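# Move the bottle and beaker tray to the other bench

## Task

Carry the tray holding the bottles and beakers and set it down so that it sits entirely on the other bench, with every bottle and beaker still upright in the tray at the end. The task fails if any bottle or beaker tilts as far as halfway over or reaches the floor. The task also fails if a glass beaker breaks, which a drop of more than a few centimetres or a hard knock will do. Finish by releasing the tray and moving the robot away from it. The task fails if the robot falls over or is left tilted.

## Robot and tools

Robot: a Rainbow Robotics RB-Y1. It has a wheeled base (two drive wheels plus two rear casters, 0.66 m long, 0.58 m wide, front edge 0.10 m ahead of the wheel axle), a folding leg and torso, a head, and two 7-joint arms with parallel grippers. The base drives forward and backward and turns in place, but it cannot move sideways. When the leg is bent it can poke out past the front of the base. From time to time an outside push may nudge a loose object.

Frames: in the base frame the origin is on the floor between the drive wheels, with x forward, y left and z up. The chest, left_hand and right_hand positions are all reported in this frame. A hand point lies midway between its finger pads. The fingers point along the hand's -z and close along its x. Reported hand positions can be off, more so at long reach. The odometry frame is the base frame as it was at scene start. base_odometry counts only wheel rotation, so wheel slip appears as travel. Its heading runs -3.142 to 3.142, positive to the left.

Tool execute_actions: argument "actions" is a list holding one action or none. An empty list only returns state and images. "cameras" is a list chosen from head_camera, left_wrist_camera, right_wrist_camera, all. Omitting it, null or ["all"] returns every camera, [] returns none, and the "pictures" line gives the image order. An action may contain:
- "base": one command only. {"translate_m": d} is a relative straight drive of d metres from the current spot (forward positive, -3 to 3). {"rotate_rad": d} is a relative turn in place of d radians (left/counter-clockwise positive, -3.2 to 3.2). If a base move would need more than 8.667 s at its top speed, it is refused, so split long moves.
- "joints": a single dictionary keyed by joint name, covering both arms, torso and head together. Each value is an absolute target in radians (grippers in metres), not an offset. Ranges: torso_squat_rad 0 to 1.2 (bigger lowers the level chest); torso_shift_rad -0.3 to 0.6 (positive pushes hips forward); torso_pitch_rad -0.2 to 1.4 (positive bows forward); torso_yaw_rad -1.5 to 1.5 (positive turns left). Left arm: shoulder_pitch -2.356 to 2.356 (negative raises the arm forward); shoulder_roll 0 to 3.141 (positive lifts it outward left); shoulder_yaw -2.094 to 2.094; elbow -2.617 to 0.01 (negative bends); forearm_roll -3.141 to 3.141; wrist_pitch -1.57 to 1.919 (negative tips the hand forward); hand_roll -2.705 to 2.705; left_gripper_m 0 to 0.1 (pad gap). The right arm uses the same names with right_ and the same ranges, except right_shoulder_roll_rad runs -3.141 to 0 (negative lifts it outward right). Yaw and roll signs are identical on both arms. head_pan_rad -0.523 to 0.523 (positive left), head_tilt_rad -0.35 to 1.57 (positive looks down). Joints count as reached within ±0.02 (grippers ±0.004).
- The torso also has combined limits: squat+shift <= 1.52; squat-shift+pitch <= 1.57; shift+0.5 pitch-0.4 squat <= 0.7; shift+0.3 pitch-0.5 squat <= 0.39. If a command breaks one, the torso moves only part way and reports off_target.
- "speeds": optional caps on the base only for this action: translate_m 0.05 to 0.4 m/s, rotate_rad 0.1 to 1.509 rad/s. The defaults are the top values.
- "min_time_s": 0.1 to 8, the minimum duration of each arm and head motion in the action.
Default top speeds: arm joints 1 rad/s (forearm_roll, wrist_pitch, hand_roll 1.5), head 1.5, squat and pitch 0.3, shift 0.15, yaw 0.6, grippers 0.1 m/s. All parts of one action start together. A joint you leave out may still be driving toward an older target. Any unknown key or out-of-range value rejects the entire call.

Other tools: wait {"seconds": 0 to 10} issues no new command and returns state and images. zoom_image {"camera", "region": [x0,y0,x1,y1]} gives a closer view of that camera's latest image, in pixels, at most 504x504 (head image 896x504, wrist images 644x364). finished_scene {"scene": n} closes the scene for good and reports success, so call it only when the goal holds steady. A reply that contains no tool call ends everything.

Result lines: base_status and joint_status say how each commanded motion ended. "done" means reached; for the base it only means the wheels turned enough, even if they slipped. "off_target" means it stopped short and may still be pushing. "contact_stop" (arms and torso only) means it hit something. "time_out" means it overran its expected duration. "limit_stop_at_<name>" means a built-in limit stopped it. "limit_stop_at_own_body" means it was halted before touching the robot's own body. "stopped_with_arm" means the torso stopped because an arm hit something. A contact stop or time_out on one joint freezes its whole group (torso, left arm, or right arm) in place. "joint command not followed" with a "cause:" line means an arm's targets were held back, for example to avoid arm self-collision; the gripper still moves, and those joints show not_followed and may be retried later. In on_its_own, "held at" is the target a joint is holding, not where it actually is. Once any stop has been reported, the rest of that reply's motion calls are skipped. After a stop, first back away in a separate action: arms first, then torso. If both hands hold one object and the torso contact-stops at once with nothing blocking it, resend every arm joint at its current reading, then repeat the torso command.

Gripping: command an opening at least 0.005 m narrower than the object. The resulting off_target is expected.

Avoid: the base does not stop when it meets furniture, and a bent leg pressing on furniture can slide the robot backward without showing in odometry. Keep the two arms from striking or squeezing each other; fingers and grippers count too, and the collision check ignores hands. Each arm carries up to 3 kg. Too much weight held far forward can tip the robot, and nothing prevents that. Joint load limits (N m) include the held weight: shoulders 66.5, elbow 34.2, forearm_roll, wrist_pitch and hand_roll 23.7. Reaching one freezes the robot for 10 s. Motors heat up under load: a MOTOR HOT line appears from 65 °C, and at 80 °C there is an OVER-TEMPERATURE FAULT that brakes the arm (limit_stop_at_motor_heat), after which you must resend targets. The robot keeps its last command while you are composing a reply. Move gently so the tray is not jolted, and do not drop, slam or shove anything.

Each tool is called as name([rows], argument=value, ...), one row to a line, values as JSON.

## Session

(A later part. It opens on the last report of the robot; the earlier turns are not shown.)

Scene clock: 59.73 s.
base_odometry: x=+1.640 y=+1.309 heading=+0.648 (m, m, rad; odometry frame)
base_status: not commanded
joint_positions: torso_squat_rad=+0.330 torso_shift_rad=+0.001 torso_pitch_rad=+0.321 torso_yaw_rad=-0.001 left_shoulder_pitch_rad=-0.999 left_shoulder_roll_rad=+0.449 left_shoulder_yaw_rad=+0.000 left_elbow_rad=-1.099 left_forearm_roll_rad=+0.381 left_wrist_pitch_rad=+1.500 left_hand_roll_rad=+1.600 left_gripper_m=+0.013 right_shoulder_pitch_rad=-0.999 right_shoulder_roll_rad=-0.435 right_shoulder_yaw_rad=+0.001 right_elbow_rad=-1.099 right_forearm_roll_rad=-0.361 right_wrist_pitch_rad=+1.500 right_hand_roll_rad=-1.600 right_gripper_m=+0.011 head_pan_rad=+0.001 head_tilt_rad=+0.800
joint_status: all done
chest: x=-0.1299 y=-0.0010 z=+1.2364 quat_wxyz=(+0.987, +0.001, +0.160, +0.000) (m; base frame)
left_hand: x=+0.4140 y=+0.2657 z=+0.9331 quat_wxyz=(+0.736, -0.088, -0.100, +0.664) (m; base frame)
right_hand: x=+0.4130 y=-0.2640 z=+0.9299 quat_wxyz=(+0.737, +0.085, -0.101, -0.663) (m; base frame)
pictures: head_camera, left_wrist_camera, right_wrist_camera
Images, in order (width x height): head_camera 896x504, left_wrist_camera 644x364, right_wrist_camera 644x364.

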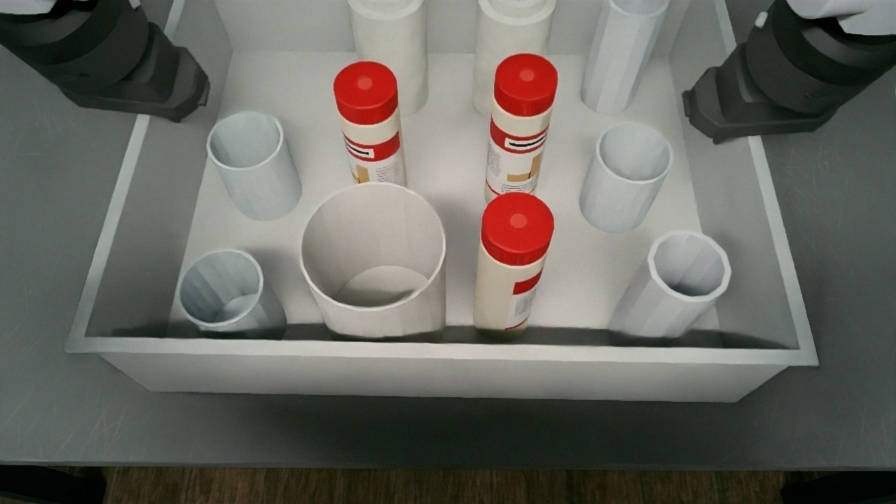

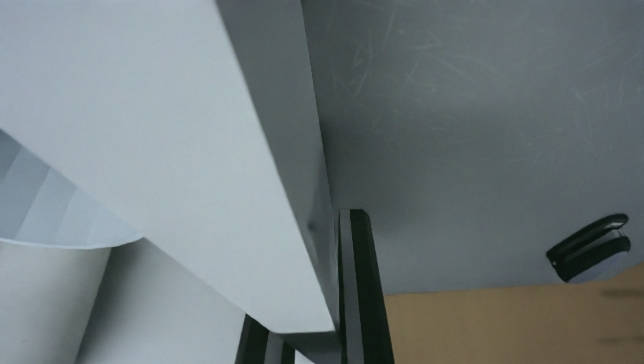

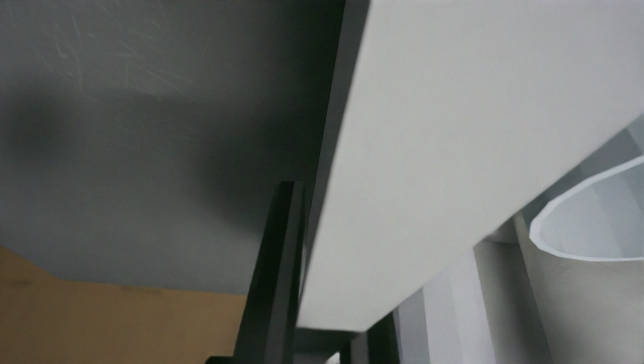

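The margin is good. I'll lower in steps.

execute_actions([
  {"joints":{"torso_squat_rad":0.42}},
], cameras=["head_camera"])

execute_actions([
  {"joints":{"torso_squat_rad":0.46}},
], cameras=[])

execute_actions([
  {"joints":{"torso_squat_rad":0.49}},
], cameras=["head_camera"])

Scene clock: 61.03 s.
base_odometry: x=+1.640 y=+1.309 heading=+0.648 (m, m, rad; odometry frame)
base_status: not commanded
joint_positions: torso_squat_rad=+0.420 torso_shift_rad=+0.001 torso_pitch_rad=+0.321 torso_yaw_rad=-0.001 left_shoulder_pitch_rad=-0.999 left_shoulder_roll_rad=+0.449 left_shoulder_yaw_rad=+0.000 left_elbow_rad=-1.099 left_forearm_roll_rad=+0.381 left_wrist_pitch_rad=+1.500 left_hand_roll_rad=+1.600 left_gripper_m=+0.013 right_shoulder_pitch_rad=-0.999 right_shoulder_roll_rad=-0.435 right_shoulder_yaw_rad=+0.001 right_elbow_rad=-1.099 right_forearm_roll_rad=-0.361 right_wrist_pitch_rad=+1.500 right_hand_roll_rad=-1.600 right_gripper_m=+0.011 head_pan_rad=+0.001 head_tilt_rad=+0.800
joint_status: all done
chest: x=-0.1299 y=-0.0010 z=+1.2133 quat_wxyz=(+0.987, +0.001, +0.160, +0.000) (m; base frame)
left_hand: x=+0.4140 y=+0.2657 z=+0.9100 quat_wxyz=(+0.736, -0.088, -0.100, +0.664) (m; base frame)
right_hand: x=+0.4130 y=-0.2640 z=+0.9068 quat_wxyz=(+0.737, +0.085, -0.101, -0.663) (m; base frame)
pictures: head_camera
Images, in order (width x height): head_camera 896x504.

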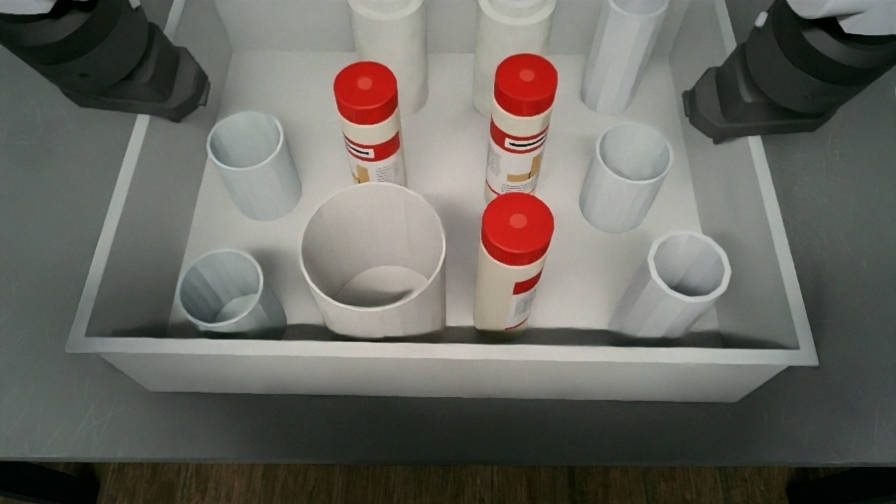

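Scene clock: 61.83 s.
base_odometry: x=+1.640 y=+1.309 heading=+0.648 (m, m, rad; odometry frame)
base_status: not commanded
joint_positions: torso_squat_rad=+0.460 torso_shift_rad=+0.001 torso_pitch_rad=+0.321 torso_yaw_rad=-0.001 left_shoulder_pitch_rad=-0.999 left_shoulder_roll_rad=+0.449 left_shoulder_yaw_rad=+0.000 left_elbow_rad=-1.099 left_forearm_roll_rad=+0.381 left_wrist_pitch_rad=+1.500 left_hand_roll_rad=+1.600 left_gripper_m=+0.013 right_shoulder_pitch_rad=-0.999 right_shoulder_roll_rad=-0.435 right_shoulder_yaw_rad=+0.001 right_elbow_rad=-1.099 right_forearm_roll_rad=-0.361 right_wrist_pitch_rad=+1.500 right_hand_roll_rad=-1.600 right_gripper_m=+0.011 head_pan_rad=+0.001 head_tilt_rad=+0.800
joint_status: all done
chest: x=-0.1299 y=-0.0010 z=+1.2014 quat_wxyz=(+0.987, +0.001, +0.160, +0.000) (m; base frame)
left_hand: x=+0.4140 y=+0.2657 z=+0.8981 quat_wxyz=(+0.736, -0.088, -0.100, +0.664) (m; base frame)
right_hand: x=+0.4130 y=-0.2640 z=+0.8949 quat_wxyz=(+0.737, +0.085, -0.101, -0.663) (m; base frame)
pictures: none
No camera images: the call's "cameras" was empty. Leave "cameras" out to get every camera's image.

Scene clock: 62.57 s.
base_odometry: x=+1.640 y=+1.309 heading=+0.648 (m, m, rad; odometry frame)
base_status: not commanded
joint_positions: torso_squat_rad=+0.490 torso_shift_rad=+0.001 torso_pitch_rad=+0.321 torso_yaw_rad=-0.001 left_shoulder_pitch_rad=-0.999 left_shoulder_roll_rad=+0.449 left_shoulder_yaw_rad=+0.000 left_elbow_rad=-1.099 left_forearm_roll_rad=+0.381 left_wrist_pitch_rad=+1.500 left_hand_roll_rad=+1.600 left_gripper_m=+0.013 right_shoulder_pitch_rad=-0.999 right_shoulder_roll_rad=-0.435 right_shoulder_yaw_rad=+0.001 right_elbow_rad=-1.099 right_forearm_roll_rad=-0.361 right_wrist_pitch_rad=+1.500 right_hand_roll_rad=-1.600 right_gripper_m=+0.011 head_pan_rad=+0.001 head_tilt_rad=+0.800
joint_status: all done
chest: x=-0.1299 y=-0.0010 z=+1.1918 quat_wxyz=(+0.987, +0.001, +0.160, +0.000) (m; base frame)
left_hand: x=+0.4140 y=+0.2657 z=+0.8885 quat_wxyz=(+0.736, -0.088, -0.100, +0.664) (m; base frame)
right_hand: x=+0.4130 y=-0.2640 z=+0.8853 quat_wxyz=(+0.737, +0.085, -0.101, -0.663) (m; base frame)
pictures: head_camera
Images, in order (width x height): head_camera 896x504.

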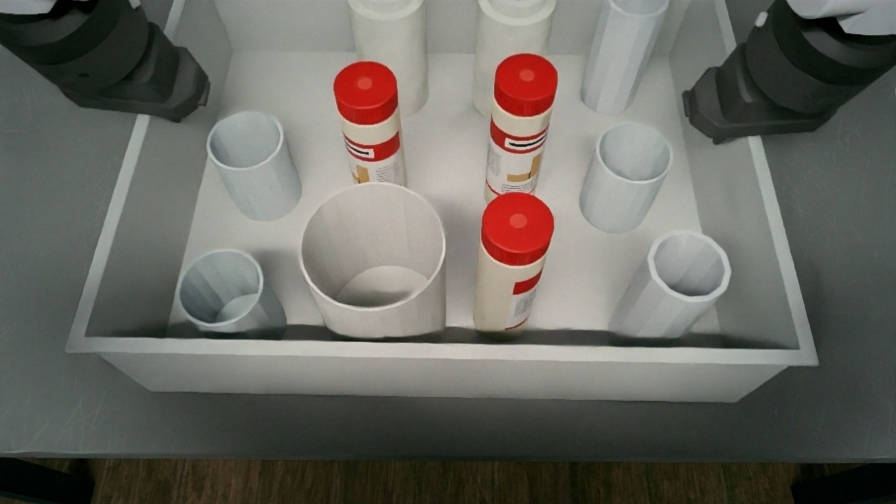

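execute_actions([
  {"joints":{"torso_squat_rad":0.52}},
], cameras=["head_camera"])

Scene clock: 63.47 s.
base_odometry: x=+1.640 y=+1.309 heading=+0.648 (m, m, rad; odometry frame)
base_status: not commanded
joint_positions: torso_squat_rad=+0.520 torso_shift_rad=-0.001 torso_pitch_rad=+0.318 torso_yaw_rad=-0.001 left_shoulder_pitch_rad=-1.002 left_shoulder_roll_rad=+0.451 left_shoulder_yaw_rad=+0.000 left_elbow_rad=-1.101 left_forearm_roll_rad=+0.381 left_wrist_pitch_rad=+1.500 left_hand_roll_rad=+1.600 left_gripper_m=+0.013 right_shoulder_pitch_rad=-1.002 right_shoulder_roll_rad=-0.437 right_shoulder_yaw_rad=+0.000 right_elbow_rad=-1.101 right_forearm_roll_rad=-0.361 right_wrist_pitch_rad=+1.500 right_hand_roll_rad=-1.600 right_gripper_m=+0.011 head_pan_rad=+0.001 head_tilt_rad=+0.800
joint_status: all done
chest: x=-0.1316 y=-0.0010 z=+1.1818 quat_wxyz=(+0.987, +0.001, +0.158, +0.000) (m; base frame)
left_hand: x=+0.4151 y=+0.2655 z=+0.8829 quat_wxyz=(+0.736, -0.091, -0.103, +0.663) (m; base frame)
right_hand: x=+0.4141 y=-0.2639 z=+0.8797 quat_wxyz=(+0.737, +0.088, -0.104, -0.662) (m; base frame)
pictures: head_camera
Images, in order (width x height): head_camera 896x504.

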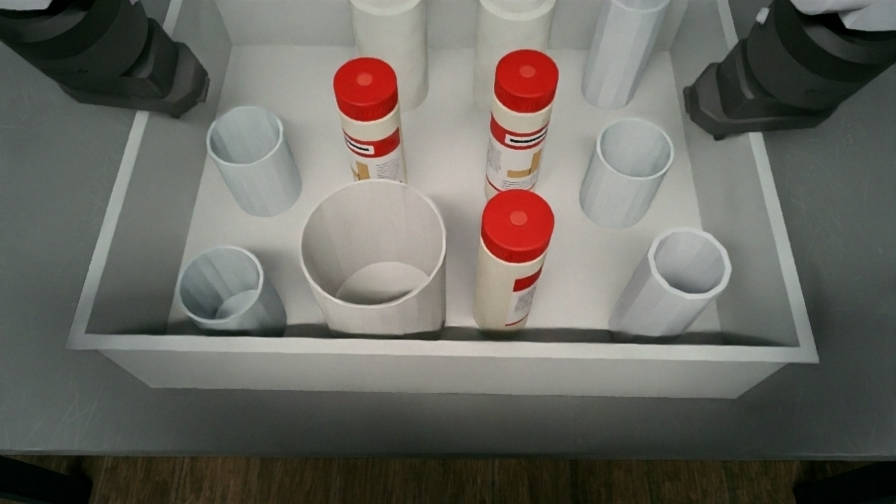

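execute_actions([
  {"joints":{"left_gripper_m":0.04,"right_gripper_m":0.04}},
], cameras=[])

execute_actions([
  {"joints":{"torso_squat_rad":0.15}},
], cameras=[])

execute_actions([
  {"joints":{"torso_pitch_rad":0.1}},
], cameras=["head_camera"])

execute_actions([
  {"base":{"translate_m":-0.8},"joints":{"head_tilt_rad":0.6}},
], cameras=["head_camera"])

Scene clock: 64.60 s.
base_odometry: x=+1.640 y=+1.309 heading=+0.648 (m, m, rad; odometry frame)
base_status: not commanded
joint_positions: torso_squat_rad=+0.520 torso_shift_rad=+0.000 torso_pitch_rad=+0.320 torso_yaw_rad=-0.001 left_shoulder_pitch_rad=-1.001 left_shoulder_roll_rad=+0.452 left_shoulder_yaw_rad=+0.000 left_elbow_rad=-1.100 left_forearm_roll_rad=+0.380 left_wrist_pitch_rad=+1.500 left_hand_roll_rad=+1.600 left_gripper_m=+0.040 right_shoulder_pitch_rad=-1.000 right_shoulder_roll_rad=-0.438 right_shoulder_yaw_rad=+0.000 right_elbow_rad=-1.100 right_forearm_roll_rad=-0.360 right_wrist_pitch_rad=+1.500 right_hand_roll_rad=-1.600 right_gripper_m=+0.040 head_pan_rad=+0.001 head_tilt_rad=+0.800
joint_status: all done
chest: x=-0.1307 y=-0.0010 z=+1.1817 quat_wxyz=(+0.987, +0.001, +0.159, +0.000) (m; base frame)
left_hand: x=+0.4148 y=+0.2668 z=+0.8808 quat_wxyz=(+0.735, -0.089, -0.102, +0.664) (m; base frame)
right_hand: x=+0.4138 y=-0.2652 z=+0.8777 quat_wxyz=(+0.737, +0.086, -0.104, -0.663) (m; base frame)
pictures: none
No camera images: the call's "cameras" was empty. Leave "cameras" out to get every camera's image.

Scene clock: 66.63 s.
base_odometry: x=+1.640 y=+1.309 heading=+0.648 (m, m, rad; odometry frame)
base_status: not commanded
joint_positions: torso_squat_rad=+0.150 torso_shift_rad=+0.000 torso_pitch_rad=+0.320 torso_yaw_rad=-0.001 left_shoulder_pitch_rad=-1.000 left_shoulder_roll_rad=+0.452 left_shoulder_yaw_rad=+0.000 left_elbow_rad=-1.100 left_forearm_roll_rad=+0.380 left_wrist_pitch_rad=+1.500 left_hand_roll_rad=+1.600 left_gripper_m=+0.040 right_shoulder_pitch_rad=-1.000 right_shoulder_roll_rad=-0.438 right_shoulder_yaw_rad=+0.000 right_elbow_rad=-1.100 right_forearm_roll_rad=-0.360 right_wrist_pitch_rad=+1.500 right_hand_roll_rad=-1.600 right_gripper_m=+0.040 head_pan_rad=+0.001 head_tilt_rad=+0.800
joint_status: all done
chest: x=-0.1306 y=-0.0010 z=+1.2664 quat_wxyz=(+0.987, +0.001, +0.159, +0.000) (m; base frame)
left_hand: x=+0.4148 y=+0.2668 z=+0.9653 quat_wxyz=(+0.735, -0.089, -0.102, +0.664) (m; base frame)
right_hand: x=+0.4137 y=-0.2653 z=+0.9622 quat_wxyz=(+0.737, +0.086, -0.103, -0.663) (m; base frame)
pictures: none
No camera images: the call's "cameras" was empty. Leave "cameras" out to get every camera's image.

Scene clock: 68.13 s.
base_odometry: x=+1.640 y=+1.309 heading=+0.648 (m, m, rad; odometry frame)
base_status: not commanded
joint_positions: torso_squat_rad=+0.150 torso_shift_rad=+0.000 torso_pitch_rad=+0.100 torso_yaw_rad=-0.001 left_shoulder_pitch_rad=-1.000 left_shoulder_roll_rad=+0.452 left_shoulder_yaw_rad=+0.000 left_elbow_rad=-1.100 left_forearm_roll_rad=+0.380 left_wrist_pitch_rad=+1.500 left_hand_roll_rad=+1.600 left_gripper_m=+0.040 right_shoulder_pitch_rad=-1.000 right_shoulder_roll_rad=-0.438 right_shoulder_yaw_rad=+0.000 right_elbow_rad=-1.100 right_forearm_roll_rad=-0.360 right_wrist_pitch_rad=+1.500 right_hand_roll_rad=-1.600 right_gripper_m=+0.040 head_pan_rad=+0.001 head_tilt_rad=+0.800
joint_status: all done
chest: x=-0.1971 y=-0.0010 z=+1.2805 quat_wxyz=(+0.999, +0.001, +0.050, +0.000) (m; base frame)
left_hand: x=+0.4008 y=+0.2667 z=+1.1058 quat_wxyz=(+0.720, -0.161, -0.182, +0.650) (m; base frame)
right_hand: x=+0.4004 y=-0.2655 z=+1.1025 quat_wxyz=(+0.721, +0.158, -0.184, -0.650) (m; base frame)
pictures: head_camera
Images, in order (width x height): head_camera 896x504.

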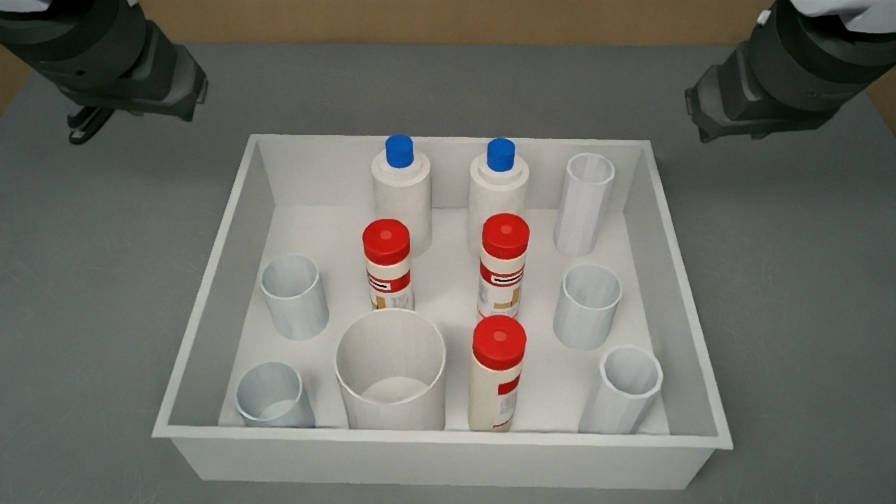

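Scene clock: 71.73 s.
base_odometry: x=+1.002 y=+0.827 heading=+0.649 (m, m, rad; odometry frame)
base_status: done
joint_positions: torso_squat_rad=+0.150 torso_shift_rad=+0.000 torso_pitch_rad=+0.100 torso_yaw_rad=-0.001 left_shoulder_pitch_rad=-1.000 left_shoulder_roll_rad=+0.452 left_shoulder_yaw_rad=+0.000 left_elbow_rad=-1.100 left_forearm_roll_rad=+0.380 left_wrist_pitch_rad=+1.500 left_hand_roll_rad=+1.600 left_gripper_m=+0.040 right_shoulder_pitch_rad=-1.000 right_shoulder_roll_rad=-0.438 right_shoulder_yaw_rad=+0.000 right_elbow_rad=-1.100 right_forearm_roll_rad=-0.360 right_wrist_pitch_rad=+1.500 right_hand_roll_rad=-1.600 right_gripper_m=+0.040 head_pan_rad=+0.001 head_tilt_rad=+0.600
joint_status: all done
chest: x=-0.1971 y=-0.0010 z=+1.2805 quat_wxyz=(+0.999, +0.001, +0.050, +0.000) (m; base frame)
left_hand: x=+0.4008 y=+0.2668 z=+1.1057 quat_wxyz=(+0.720, -0.161, -0.182, +0.650) (m; base frame)
right_hand: x=+0.4004 y=-0.2655 z=+1.1024 quat_wxyz=(+0.721, +0.158, -0.184, -0.650) (m; base frame)
pictures: head_camera
Images, in order (width x height): head_camera 896x504.

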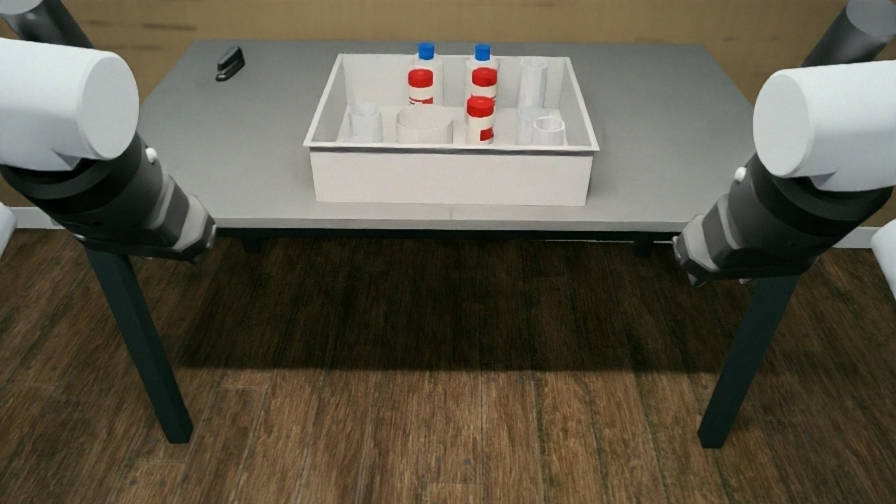

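finished_scene(scene=2)

The scene is finished: the task was done.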